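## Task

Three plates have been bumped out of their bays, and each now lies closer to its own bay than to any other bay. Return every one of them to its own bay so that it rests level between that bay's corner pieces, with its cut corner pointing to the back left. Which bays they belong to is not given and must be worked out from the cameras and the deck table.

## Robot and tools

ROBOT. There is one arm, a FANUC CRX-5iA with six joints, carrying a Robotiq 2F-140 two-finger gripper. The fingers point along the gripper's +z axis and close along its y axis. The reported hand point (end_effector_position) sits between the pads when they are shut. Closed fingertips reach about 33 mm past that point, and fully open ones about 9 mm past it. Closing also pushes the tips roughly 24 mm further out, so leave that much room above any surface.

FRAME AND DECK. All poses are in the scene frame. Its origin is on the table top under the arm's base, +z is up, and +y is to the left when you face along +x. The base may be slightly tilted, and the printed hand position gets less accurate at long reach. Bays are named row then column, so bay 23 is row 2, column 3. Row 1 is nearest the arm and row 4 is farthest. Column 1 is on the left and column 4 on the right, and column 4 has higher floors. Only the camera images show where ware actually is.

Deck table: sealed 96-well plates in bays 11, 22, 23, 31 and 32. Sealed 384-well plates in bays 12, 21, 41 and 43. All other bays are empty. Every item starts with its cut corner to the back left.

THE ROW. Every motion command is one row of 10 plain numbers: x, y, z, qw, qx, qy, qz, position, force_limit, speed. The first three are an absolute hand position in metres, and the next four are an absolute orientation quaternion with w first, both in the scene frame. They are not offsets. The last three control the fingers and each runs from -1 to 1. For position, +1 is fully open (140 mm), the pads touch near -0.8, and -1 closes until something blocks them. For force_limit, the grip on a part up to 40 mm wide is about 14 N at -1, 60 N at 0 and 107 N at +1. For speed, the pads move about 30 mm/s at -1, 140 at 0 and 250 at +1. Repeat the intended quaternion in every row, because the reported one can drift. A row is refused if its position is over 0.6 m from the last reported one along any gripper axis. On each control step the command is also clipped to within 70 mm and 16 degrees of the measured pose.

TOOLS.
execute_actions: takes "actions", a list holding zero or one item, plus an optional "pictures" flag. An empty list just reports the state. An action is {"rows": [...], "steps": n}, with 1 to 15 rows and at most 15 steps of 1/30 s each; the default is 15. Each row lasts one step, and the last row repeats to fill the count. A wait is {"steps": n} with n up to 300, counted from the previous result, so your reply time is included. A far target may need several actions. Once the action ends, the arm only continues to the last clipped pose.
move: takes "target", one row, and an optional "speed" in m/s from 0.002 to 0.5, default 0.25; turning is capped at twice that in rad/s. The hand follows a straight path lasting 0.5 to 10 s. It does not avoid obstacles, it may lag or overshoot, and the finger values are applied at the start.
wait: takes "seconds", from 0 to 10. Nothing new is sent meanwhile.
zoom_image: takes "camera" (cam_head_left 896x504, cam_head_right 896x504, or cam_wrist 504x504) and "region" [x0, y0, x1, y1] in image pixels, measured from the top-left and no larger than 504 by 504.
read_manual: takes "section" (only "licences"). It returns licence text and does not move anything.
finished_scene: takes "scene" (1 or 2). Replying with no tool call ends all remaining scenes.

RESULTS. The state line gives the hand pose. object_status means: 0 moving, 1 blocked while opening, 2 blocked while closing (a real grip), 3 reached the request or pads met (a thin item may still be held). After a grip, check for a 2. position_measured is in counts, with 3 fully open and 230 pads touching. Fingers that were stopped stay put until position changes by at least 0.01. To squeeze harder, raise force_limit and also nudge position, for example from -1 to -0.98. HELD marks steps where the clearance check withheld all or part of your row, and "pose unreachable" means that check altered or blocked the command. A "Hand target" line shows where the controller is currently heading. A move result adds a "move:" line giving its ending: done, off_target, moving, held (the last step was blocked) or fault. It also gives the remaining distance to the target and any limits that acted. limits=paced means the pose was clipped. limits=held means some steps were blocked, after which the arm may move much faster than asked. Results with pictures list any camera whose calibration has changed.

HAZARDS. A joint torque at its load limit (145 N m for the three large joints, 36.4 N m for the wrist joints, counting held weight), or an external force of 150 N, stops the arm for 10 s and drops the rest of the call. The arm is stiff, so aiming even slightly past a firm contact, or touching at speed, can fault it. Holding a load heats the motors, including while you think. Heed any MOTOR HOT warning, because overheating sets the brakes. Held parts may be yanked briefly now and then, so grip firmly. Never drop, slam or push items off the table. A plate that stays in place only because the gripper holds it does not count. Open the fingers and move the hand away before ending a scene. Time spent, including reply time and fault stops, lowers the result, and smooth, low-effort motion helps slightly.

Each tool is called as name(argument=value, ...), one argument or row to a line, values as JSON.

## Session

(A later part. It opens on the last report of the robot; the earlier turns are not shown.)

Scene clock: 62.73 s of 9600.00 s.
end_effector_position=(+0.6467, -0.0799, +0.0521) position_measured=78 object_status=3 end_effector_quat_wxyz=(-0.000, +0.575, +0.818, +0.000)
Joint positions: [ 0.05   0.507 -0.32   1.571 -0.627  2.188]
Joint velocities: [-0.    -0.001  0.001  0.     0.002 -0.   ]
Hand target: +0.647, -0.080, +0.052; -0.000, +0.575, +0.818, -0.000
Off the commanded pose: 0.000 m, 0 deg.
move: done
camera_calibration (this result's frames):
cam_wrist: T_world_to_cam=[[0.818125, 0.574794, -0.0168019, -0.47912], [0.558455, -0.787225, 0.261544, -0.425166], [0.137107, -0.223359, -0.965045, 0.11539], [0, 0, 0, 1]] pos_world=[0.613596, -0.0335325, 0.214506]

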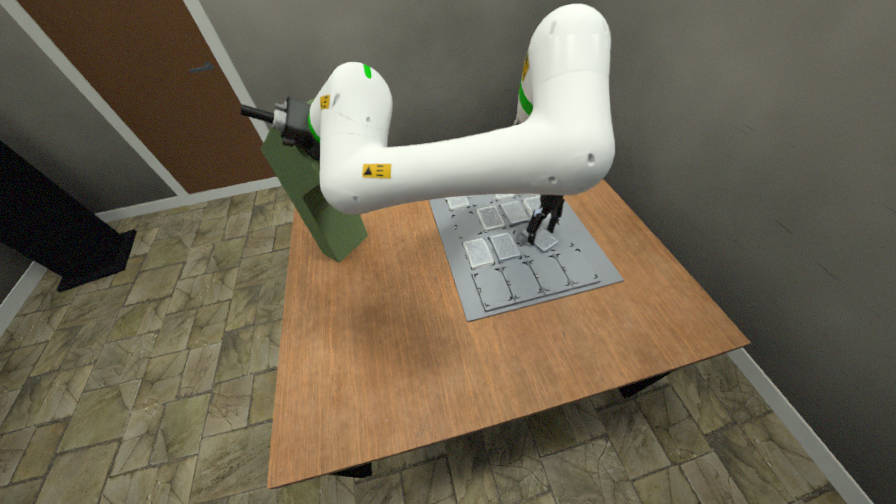

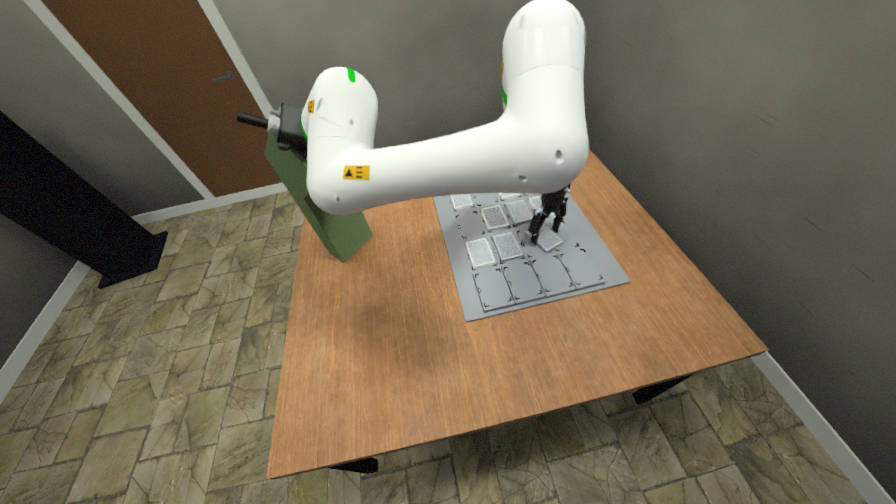

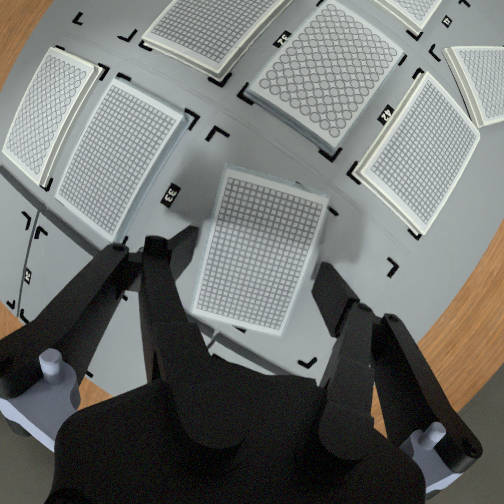

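move(
  target=[0.6466,-0.0799,0.0418,0,0.5750,0.8181,0,0.4,0.2,-0.6],
  speed=0.03,
)

move(
  target=[0.6466,-0.0799,0.0418,0,0.5750,0.8181,0,-1,0.2,-0.6],
  speed=0.03,
)

zoom_image(
  camera="cam_wrist",
  region=[130,130,380,380],
)

Scene clock: 64.30 s of 9600.00 s.
end_effector_position=(+0.6466, -0.0799, +0.0418) position_measured=78 object_status=3 end_effector_quat_wxyz=(-0.000, +0.575, +0.818, +0.000)
Joint positions: [ 0.036  0.527 -0.306  1.589 -0.617  2.178]
Joint velocities: [-0.001  0.     0.001  0.001  0.001  0.   ]
Hand target: +0.647, -0.080, +0.042; -0.000, +0.575, +0.818, -0.000
Off the commanded pose: 0.000 m, 0 deg.
move: done
camera_calibration (this result's frames):
cam_wrist: T_world_to_cam=[[0.81812, 0.574803, -0.0167972, -0.479239], [0.55846, -0.787216, 0.261561, -0.422492], [0.137123, -0.223369, -0.965041, 0.105508], [0, 0, 0, 1]] pos_world=[0.613552, -0.0335578, 0.204277]

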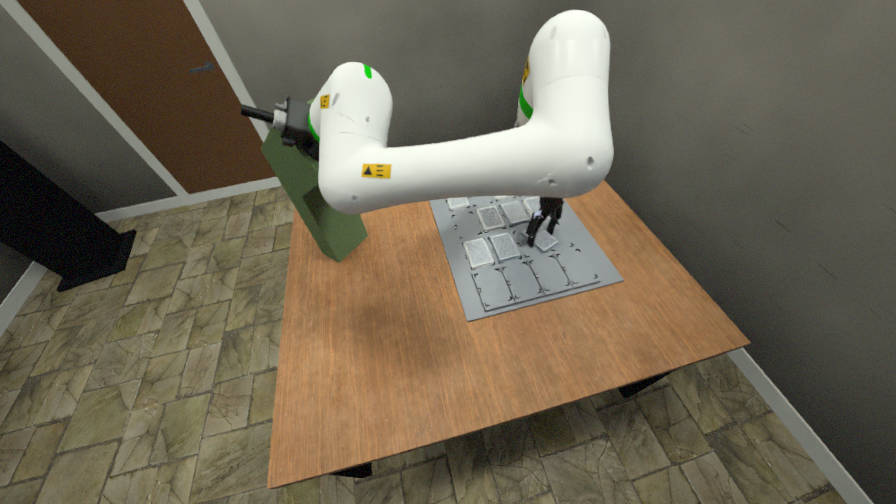

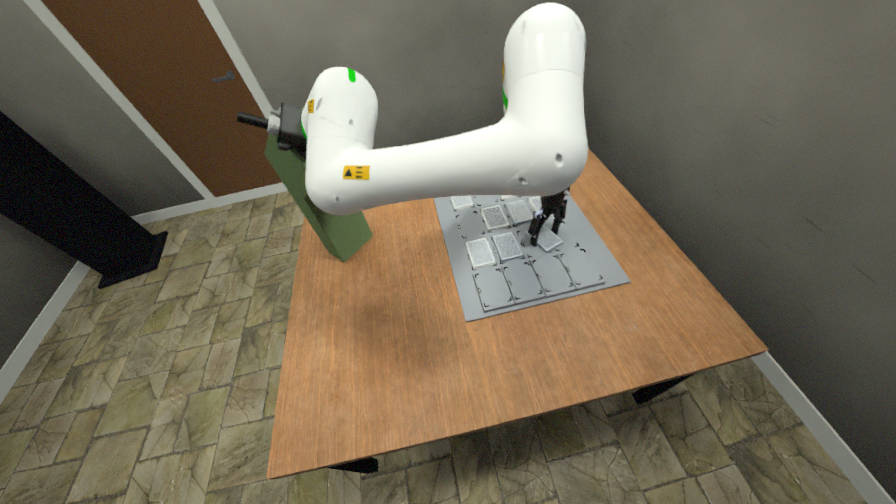

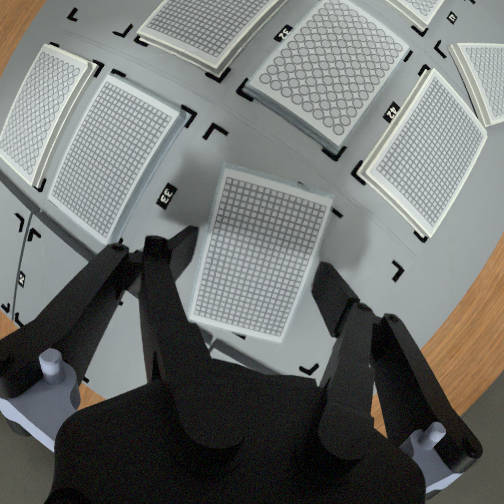

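Scene clock: 65.00 s of 9600.00 s.
end_effector_position=(+0.6466, -0.0799, +0.0418) position_measured=109 object_status=2 end_effector_quat_wxyz=(+0.000, +0.575, +0.818, +0.000)
Joint positions: [ 0.036  0.527 -0.306  1.59  -0.617  2.178]
Joint velocities: [-0.001 -0.001 -0.001  0.     0.001  0.   ]
Hand target: +0.647, -0.080, +0.042; -0.000, +0.575, +0.818, -0.000
Off the commanded pose: 0.000 m, 0 deg.
move: done
camera_calibration (this result's frames):
cam_wrist: T_world_to_cam=[[0.81814, 0.574775, -0.0167619, -0.479249], [0.558418, -0.787229, 0.261611, -0.422494], [0.137172, -0.223395, -0.965028, 0.105441], [0, 0, 0, 1]] pos_world=[0.613557, -0.0335839, 0.20425]

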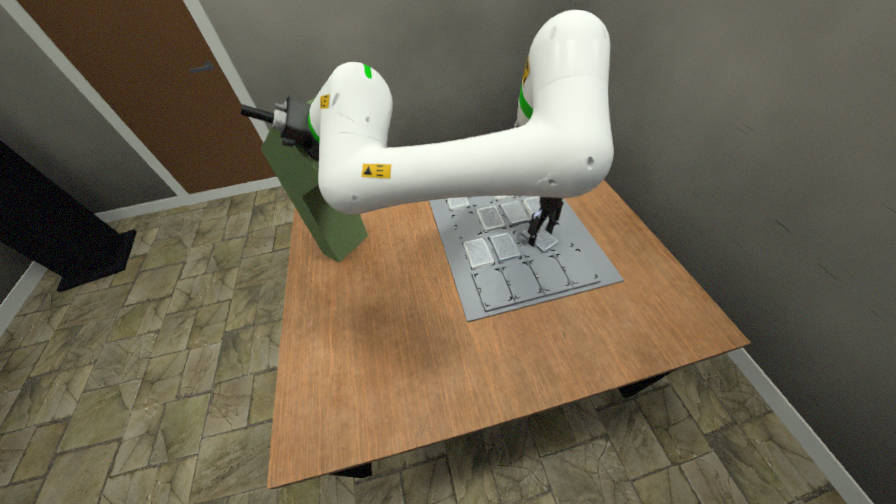

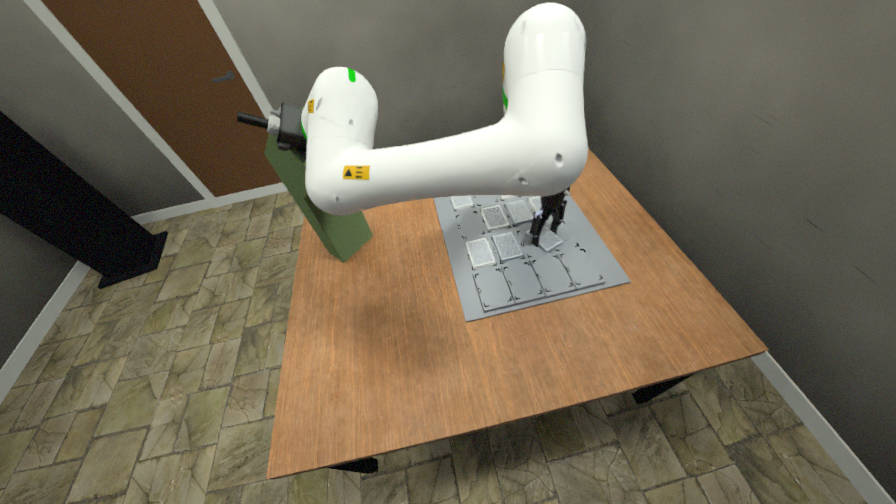

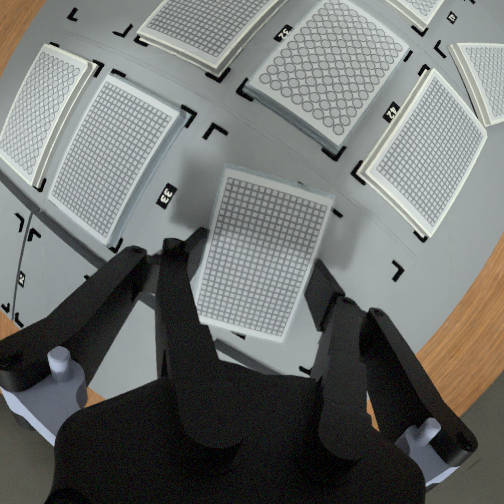

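Region (130, 130, 380, 380) of cam_wrist's 504x504 image, scaled by 2.016, with more detail than that image has.

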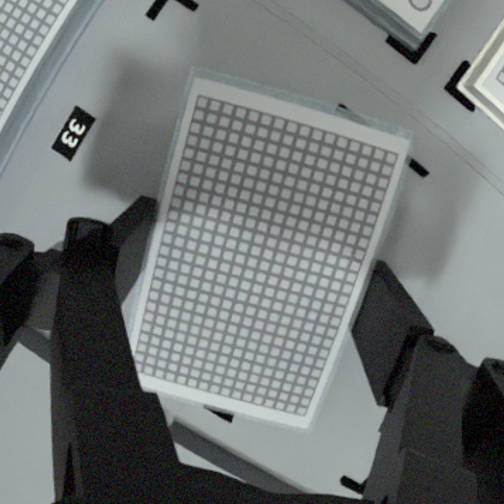

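move(
  target=[0.6466,-0.0799,0.0490,0,0.5750,0.8181,0,-1,0.2,-0.6],
  speed=0.03,
)

move(
  target=[0.605,-0.0825,0.0475,0,0.7071,0.7071,0,-1,0.2,-0.6],
  speed=0.12,
)

zoom_image(
  camera="cam_wrist",
  region=[170,130,380,380],
)

Scene clock: 67.07 s of 9600.00 s.
end_effector_position=(+0.6466, -0.0799, +0.0490) position_measured=109 object_status=2 end_effector_quat_wxyz=(+0.000, +0.575, +0.818, -0.000)
Joint positions: [ 0.046  0.513 -0.316  1.577 -0.624  2.185]
Joint velocities: [ 0.    -0.002 -0.    -0.    -0.001  0.001]
Hand target: +0.647, -0.080, +0.049; +0.000, +0.575, +0.818, +0.000
Off the commanded pose: 0.000 m, 0 deg.
move: done
camera_calibration (this result's frames):
cam_wrist: T_world_to_cam=[[0.818117, 0.574806, -0.0167953, -0.479053], [0.55846, -0.787209, 0.26158, -0.424355], [0.137137, -0.223383, -0.965036, 0.112404], [0, 0, 0, 1]] pos_world=[0.613493, -0.0335843, 0.211431]

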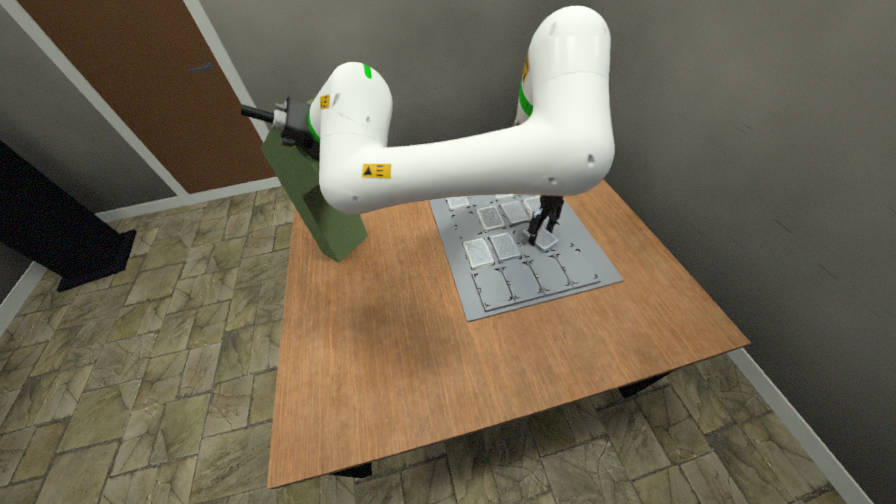

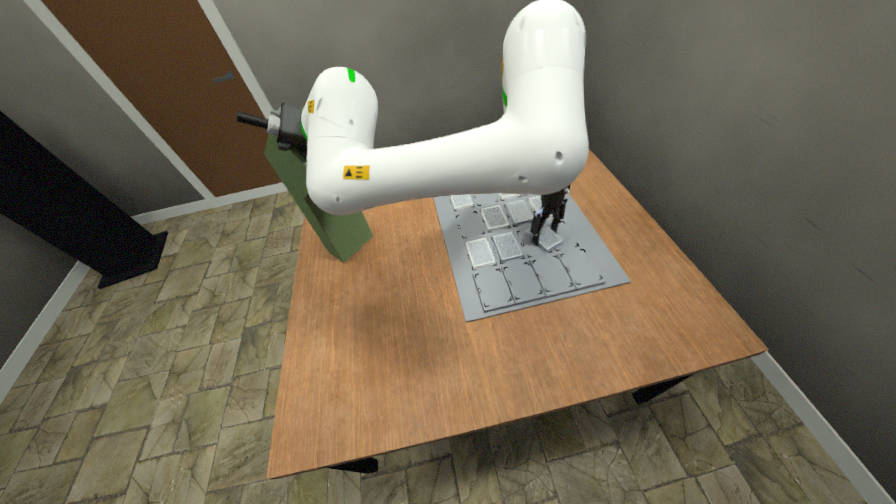

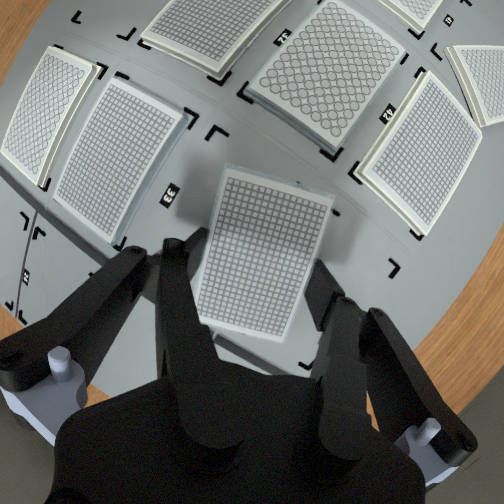

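Scene clock: 68.83 s of 9600.00 s.
end_effector_position=(+0.6049, -0.0825, +0.0474) position_measured=110 object_status=2 end_effector_quat_wxyz=(-0.000, +0.707, +0.707, -0.000)
Joint positions: [-0.013  0.474 -0.43   1.733 -0.592  1.704]
Joint velocities: [-0.001 -0.001 -0.001  0.003  0.001 -0.004]
Hand target: +0.605, -0.083, +0.047; -0.000, +0.707, +0.707, -0.000
Off the commanded pose: 0.000 m, 0 deg.
move: done
camera_calibration (this result's frames):
cam_wrist: T_world_to_cam=[[0.964433, 0.263779, -0.0170398, -0.557662], [0.258938, -0.929847, 0.26141, -0.233299], [0.05311, -0.256524, -0.965077, 0.164151], [0, 0, 0, 1]] pos_world=[0.58952, -0.0277239, 0.209902]

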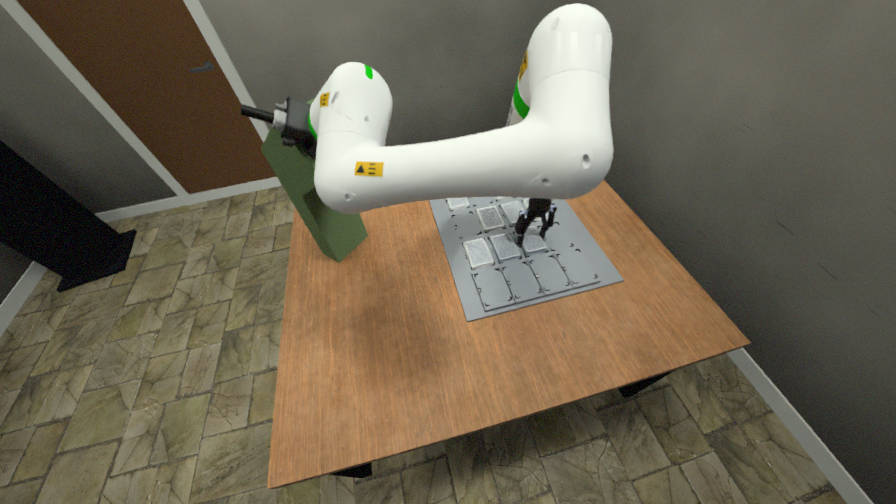

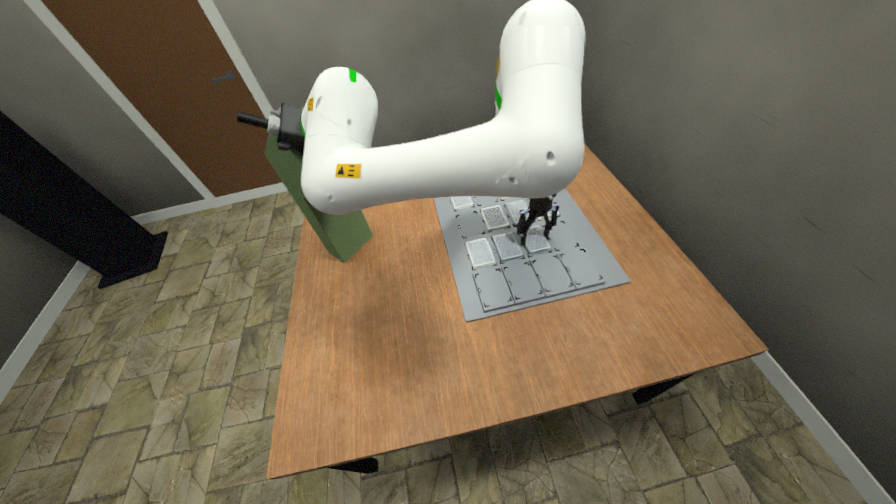

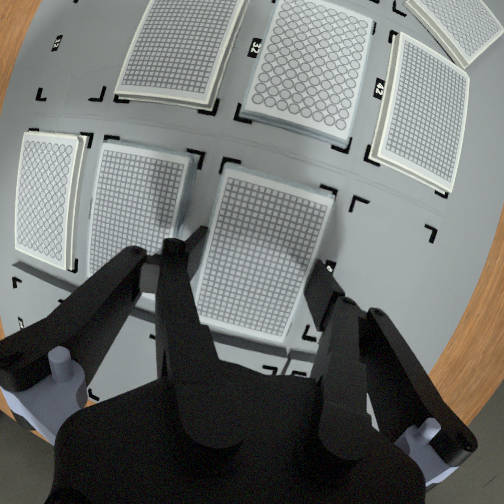

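Region (170, 130, 380, 380) of cam_wrist's 504x504 image, scaled by 2.016, with more detail than that image has; it fills the left 423 columns of this view, and the rest is white.

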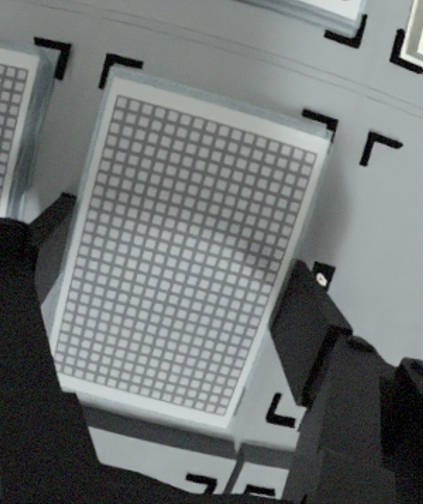

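move(
  target=[0.605,-0.0825,0.0438,0,0.7071,0.7071,0,-1,0.2,-0.6],
  speed=0.015,
)

zoom_image(
  camera="cam_wrist",
  region=[210,148,260,188],
)

zoom_image(
  camera="cam_wrist",
  region=[302,174,352,214],
)

zoom_image(
  camera="cam_wrist",
  region=[255,310,315,360],
)

Scene clock: 70.03 s of 9600.00 s.
end_effector_position=(+0.6050, -0.0825, +0.0438) position_measured=110 object_status=2 end_effector_quat_wxyz=(-0.000, +0.707, +0.707, -0.000)
Joint positions: [-0.018  0.481 -0.425  1.741 -0.589  1.699]
Joint velocities: [-0.001 -0.002  0.     0.001  0.002 -0.   ]
Hand target: +0.605, -0.082, +0.044; -0.000, +0.707, +0.707, -0.000
Off the commanded pose: 0.000 m, 0 deg.
move: done
camera_calibration (this result's frames):
cam_wrist: T_world_to_cam=[[0.964447, 0.263743, -0.0168033, -0.557841], [0.258834, -0.929832, 0.261567, -0.232309], [0.0533622, -0.256617, -0.965039, 0.160479], [0, 0, 0, 1]] pos_world=[0.589574, -0.0277006, 0.20626]

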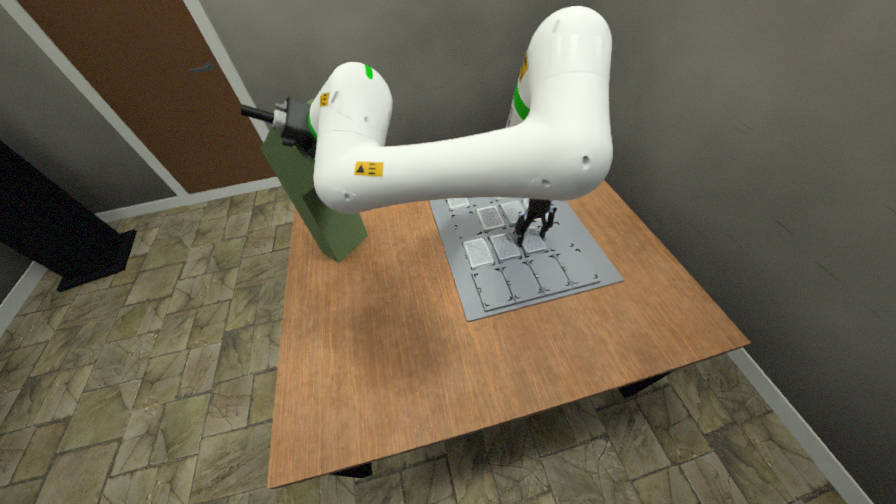

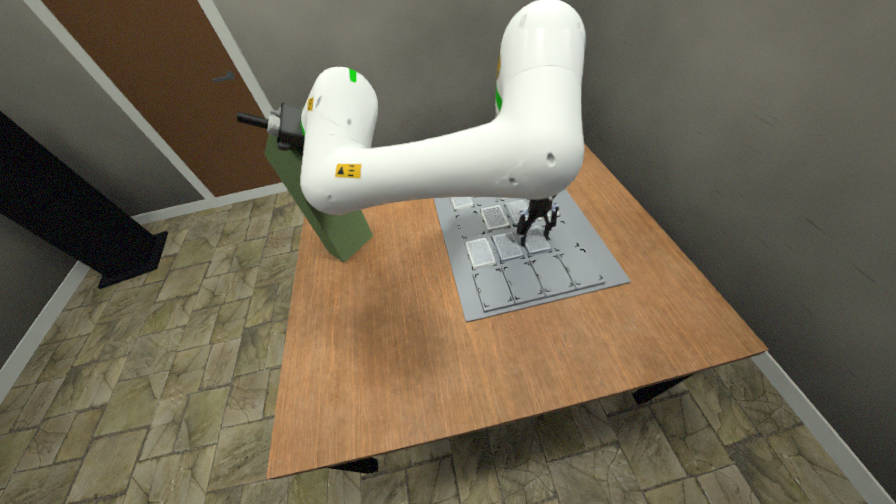

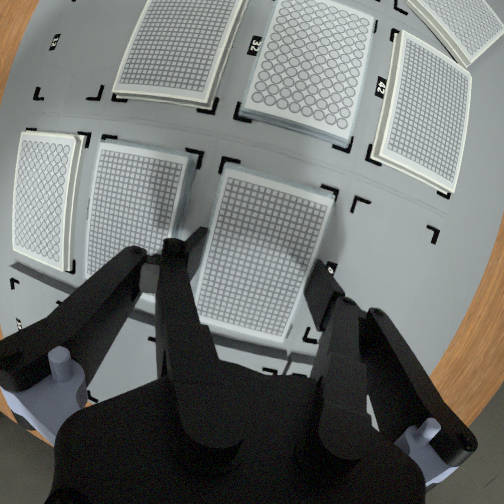

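Region (210, 148, 260, 188) of cam_wrist's 504x504 image, scaled by 10.080, with more detail than that image has; it fills the top 403 rows of this view, and the rest is white.

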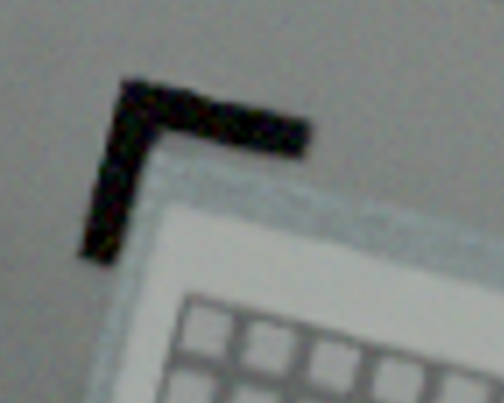

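Region (302, 174, 352, 214) of cam_wrist's 504x504 image, scaled by 10.080, with more detail than that image has; it fills the top 403 rows of this view, and the rest is white.

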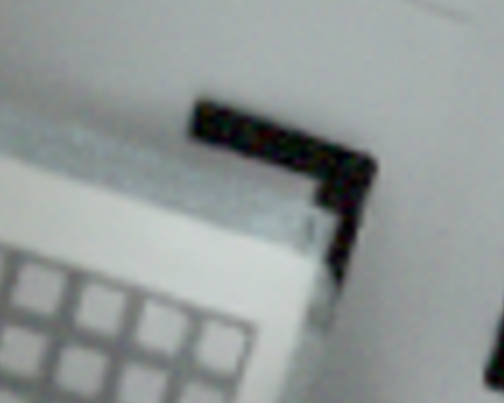

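Region (255, 310, 315, 360) of cam_wrist's 504x504 image, scaled by 8.400, with more detail than that image has.

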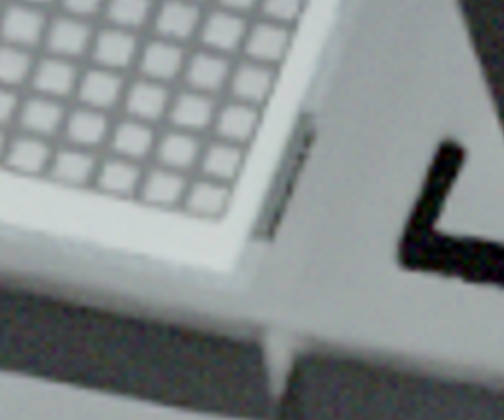

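move(
  target=[0.605,-0.0814,0.0438,0,0.7071,0.7071,0,-1,0.2,-0.6],
  speed=0.01,
)

zoom_image(
  camera="cam_wrist",
  region=[190,280,320,360],
)

zoom_image(
  camera="cam_head_right",
  region=[490,215,590,275],
)

Scene clock: 73.50 s of 9600.00 s.
end_effector_position=(+0.6050, -0.0814, +0.0438) position_measured=110 object_status=2 end_effector_quat_wxyz=(-0.000, +0.707, +0.707, -0.000)
Joint positions: [-0.017  0.482 -0.425  1.741 -0.59   1.697]
Joint velocities: [-0.    -0.002 -0.     0.    -0.001  0.   ]
Hand target: +0.605, -0.081, +0.044; -0.000, +0.707, +0.707, -0.000
Off the commanded pose: 0.000 m, 0 deg.
move: done
camera_calibration (this result's frames):
cam_wrist: T_world_to_cam=[[0.964447, 0.263741, -0.016798, -0.558118], [0.25883, -0.929831, 0.261573, -0.231289], [0.0533681, -0.256621, -0.965038, 0.160748], [0, 0, 0, 1]] pos_world=[0.589562, -0.0266098, 0.206252]

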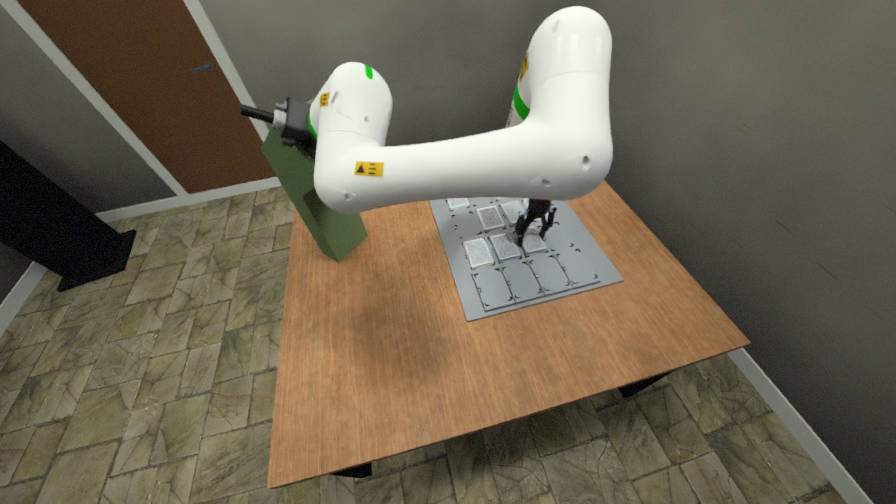

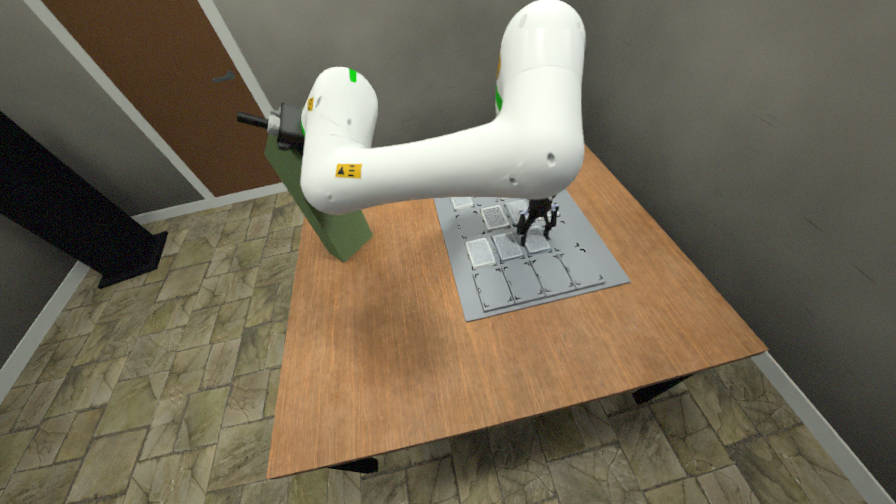

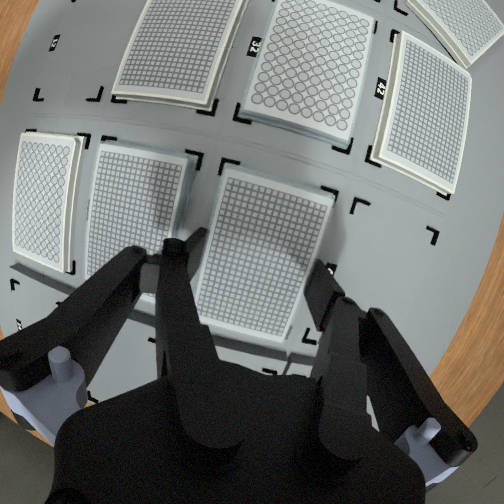

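Region (190, 280, 320, 360) of cam_wrist's 504x504 image, scaled by 3.877, with more detail than that image has; it fills the top 310 rows of this view, and the rest is white.

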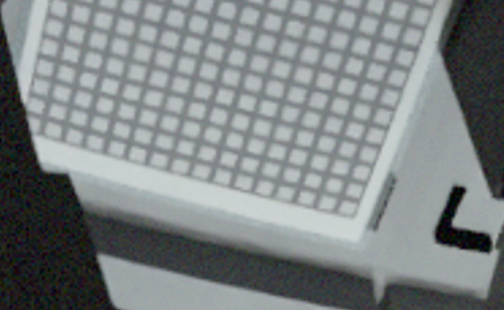

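Region (490, 215, 590, 275) of cam_head_right's 896x504 image, scaled by 5.040, with more detail than that image has; it fills the top 302 rows of this view, and the rest is white.

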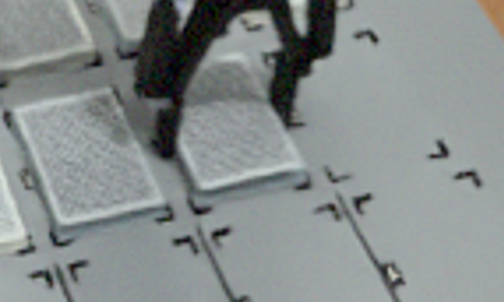

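move(
  target=[0.605,-0.0814,0.0424,0,0.7071,0.7071,0,-1,0.2,-0.6],
  speed=0.006,
)

zoom_image(
  camera="cam_wrist",
  region=[210,148,260,188],
)

zoom_image(
  camera="cam_wrist",
  region=[302,174,352,214],
)

zoom_image(
  camera="cam_wrist",
  region=[265,310,315,350],
)

Scene clock: 77.00 s of 9600.00 s.
end_effector_position=(+0.6050, -0.0814, +0.0424) position_measured=110 object_status=2 end_effector_quat_wxyz=(-0.000, +0.707, +0.707, -0.000)
Joint positions: [-0.019  0.485 -0.423  1.744 -0.589  1.695]
Joint velocities: [-0.    -0.    -0.     0.     0.002 -0.   ]
Hand target: +0.605, -0.081, +0.042; -0.000, +0.707, +0.707, -0.000
Off the commanded pose: 0.000 m, 0 deg.
move: done
camera_calibration (this result's frames):
cam_wrist: T_world_to_cam=[[0.964447, 0.263741, -0.0167977, -0.558149], [0.258831, -0.929832, 0.261572, -0.23092], [0.0533681, -0.25662, -0.965038, 0.1594], [0, 0, 0, 1]] pos_world=[0.589568, -0.0266047, 0.204853]

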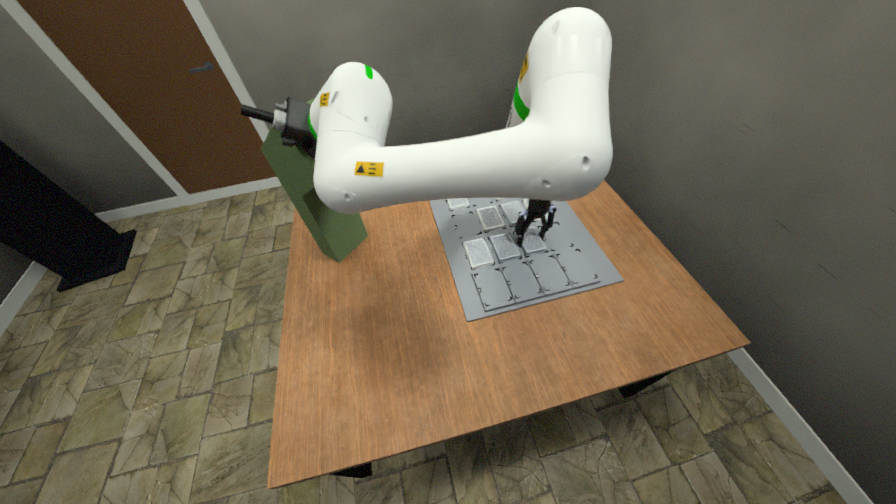

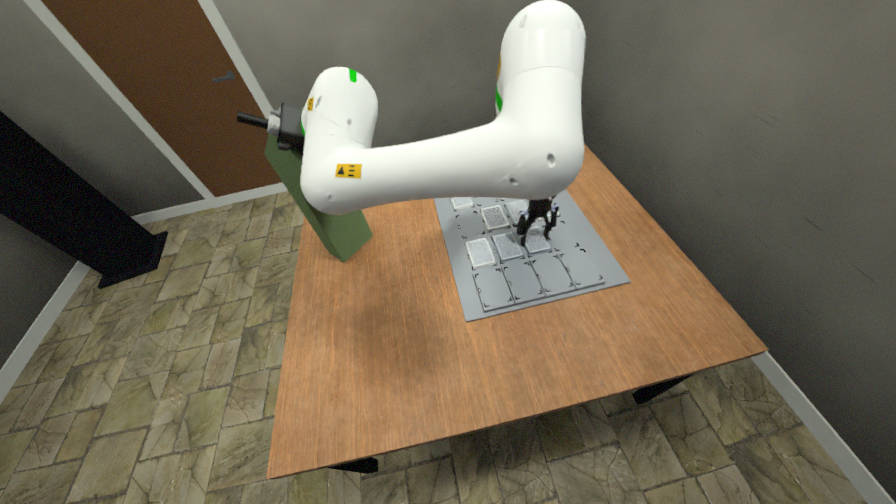

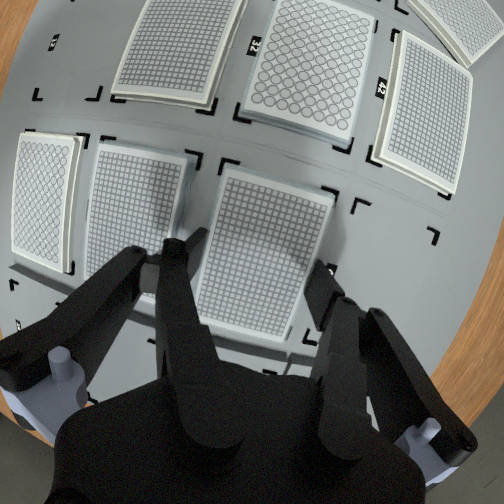

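Region (210, 148, 260, 188) of cam_wrist's 504x504 image, scaled by 10.080, with more detail than that image has; it fills the top 403 rows of this view, and the rest is white.

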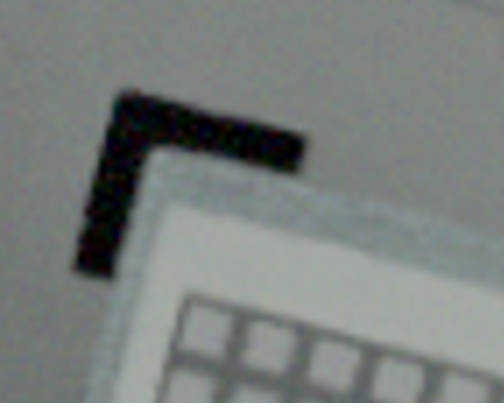

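Region (302, 174, 352, 214) of cam_wrist's 504x504 image, scaled by 10.080, with more detail than that image has; it fills the top 403 rows of this view, and the rest is white.

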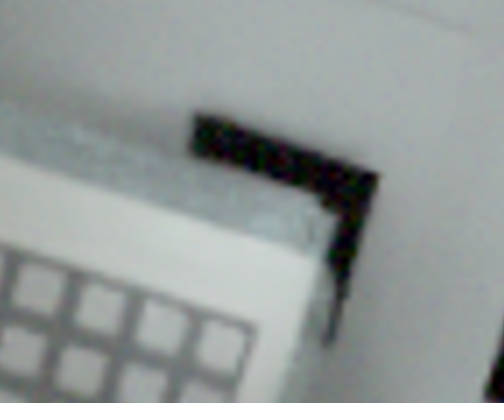

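Region (265, 310, 315, 350) of cam_wrist's 504x504 image, scaled by 10.080, with more detail than that image has; it fills the top 403 rows of this view, and the rest is white.

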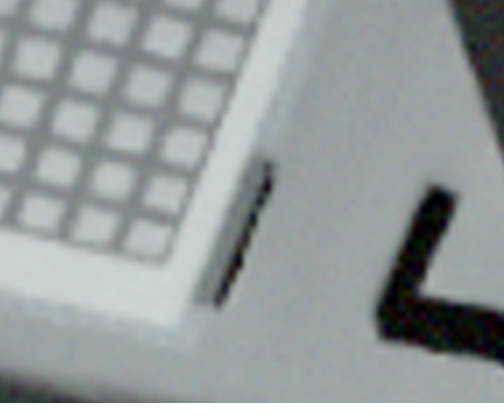

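move(
  target=[0.6045,-0.0816,0.0424,0,0.7071,0.7071,0,-1,0.2,-0.6],
  speed=0.006,
)

zoom_image(
  camera="cam_wrist",
  region=[210,148,260,188],
)

zoom_image(
  camera="cam_wrist",
  region=[302,174,352,214],
)

zoom_image(
  camera="cam_wrist",
  region=[265,310,315,350],
)

Scene clock: 80.87 s of 9600.00 s.
end_effector_position=(+0.6045, -0.0816, +0.0424) position_measured=110 object_status=2 end_effector_quat_wxyz=(-0.000, +0.707, +0.707, -0.000)
Joint positions: [-0.02   0.484 -0.424  1.746 -0.589  1.694]
Joint velocities: [ 0.    -0.002  0.001 -0.001  0.     0.   ]
Hand target: +0.604, -0.082, +0.042; -0.000, +0.707, +0.707, -0.000
Off the commanded pose: 0.000 m, 0 deg.
After step 90, 0.17 s passed at rest.
move: done
camera_calibration (this result's frames):
cam_wrist: T_world_to_cam=[[0.964447, 0.263743, -0.0167996, -0.55761], [0.258833, -0.929831, 0.261571, -0.230975], [0.0533666, -0.256619, -0.965038, 0.159369], [0, 0, 0, 1]] pos_world=[0.589064, -0.0268049, 0.204846]

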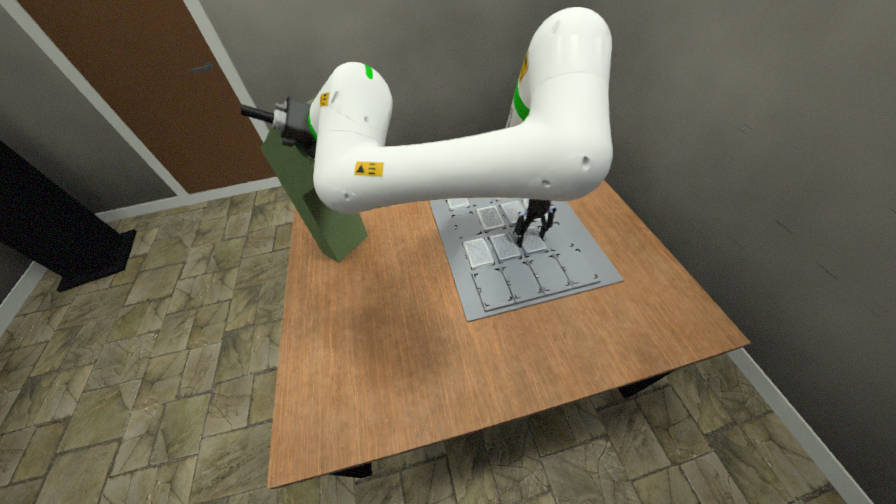

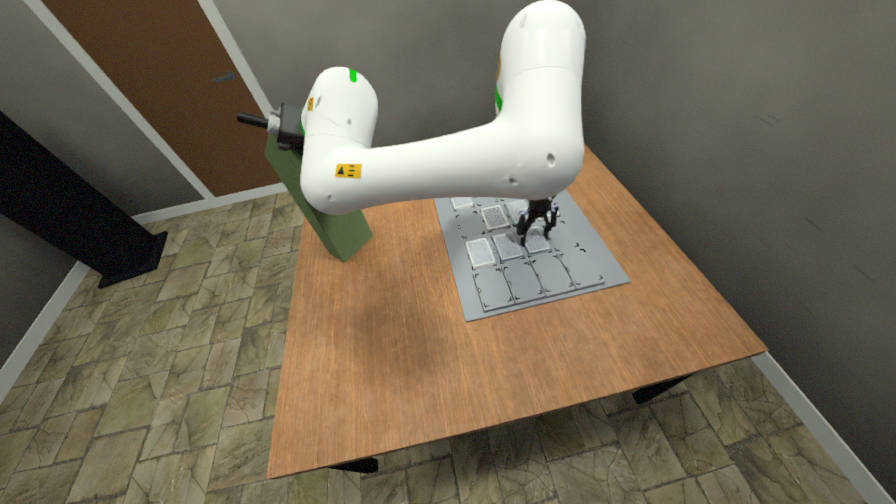

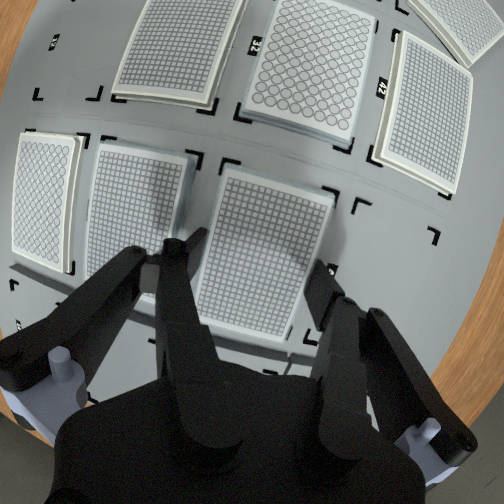

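Region (210, 148, 260, 188) of cam_wrist's 504x504 image, scaled by 10.080, with more detail than that image has; it fills the top 403 rows of this view, and the rest is white.

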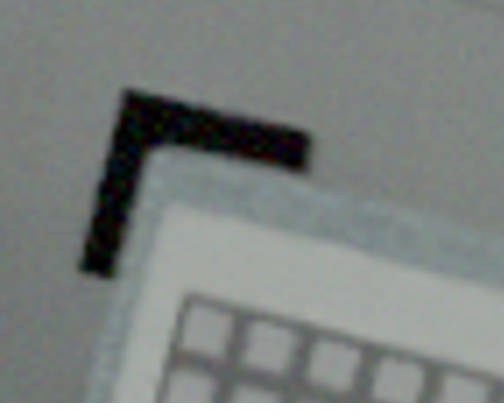

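Region (302, 174, 352, 214) of cam_wrist's 504x504 image, scaled by 10.080, with more detail than that image has; it fills the top 403 rows of this view, and the rest is white.

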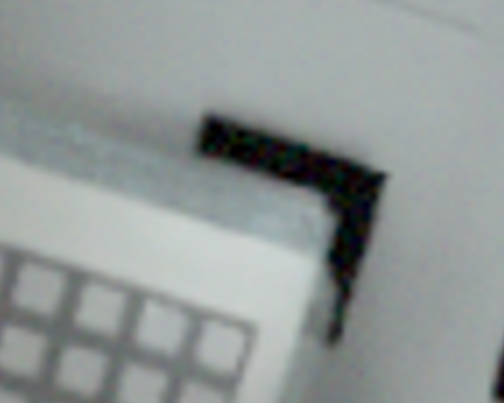

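Region (265, 310, 315, 350) of cam_wrist's 504x504 image, scaled by 10.080, with more detail than that image has; it fills the top 403 rows of this view, and the rest is white.

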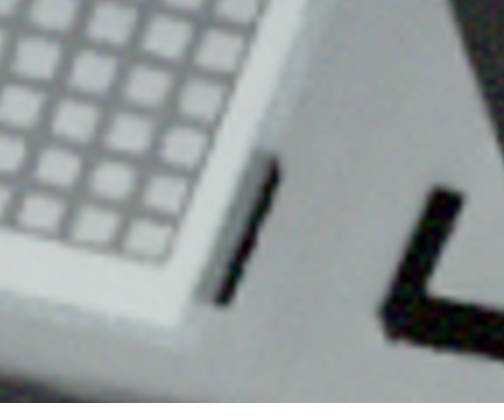

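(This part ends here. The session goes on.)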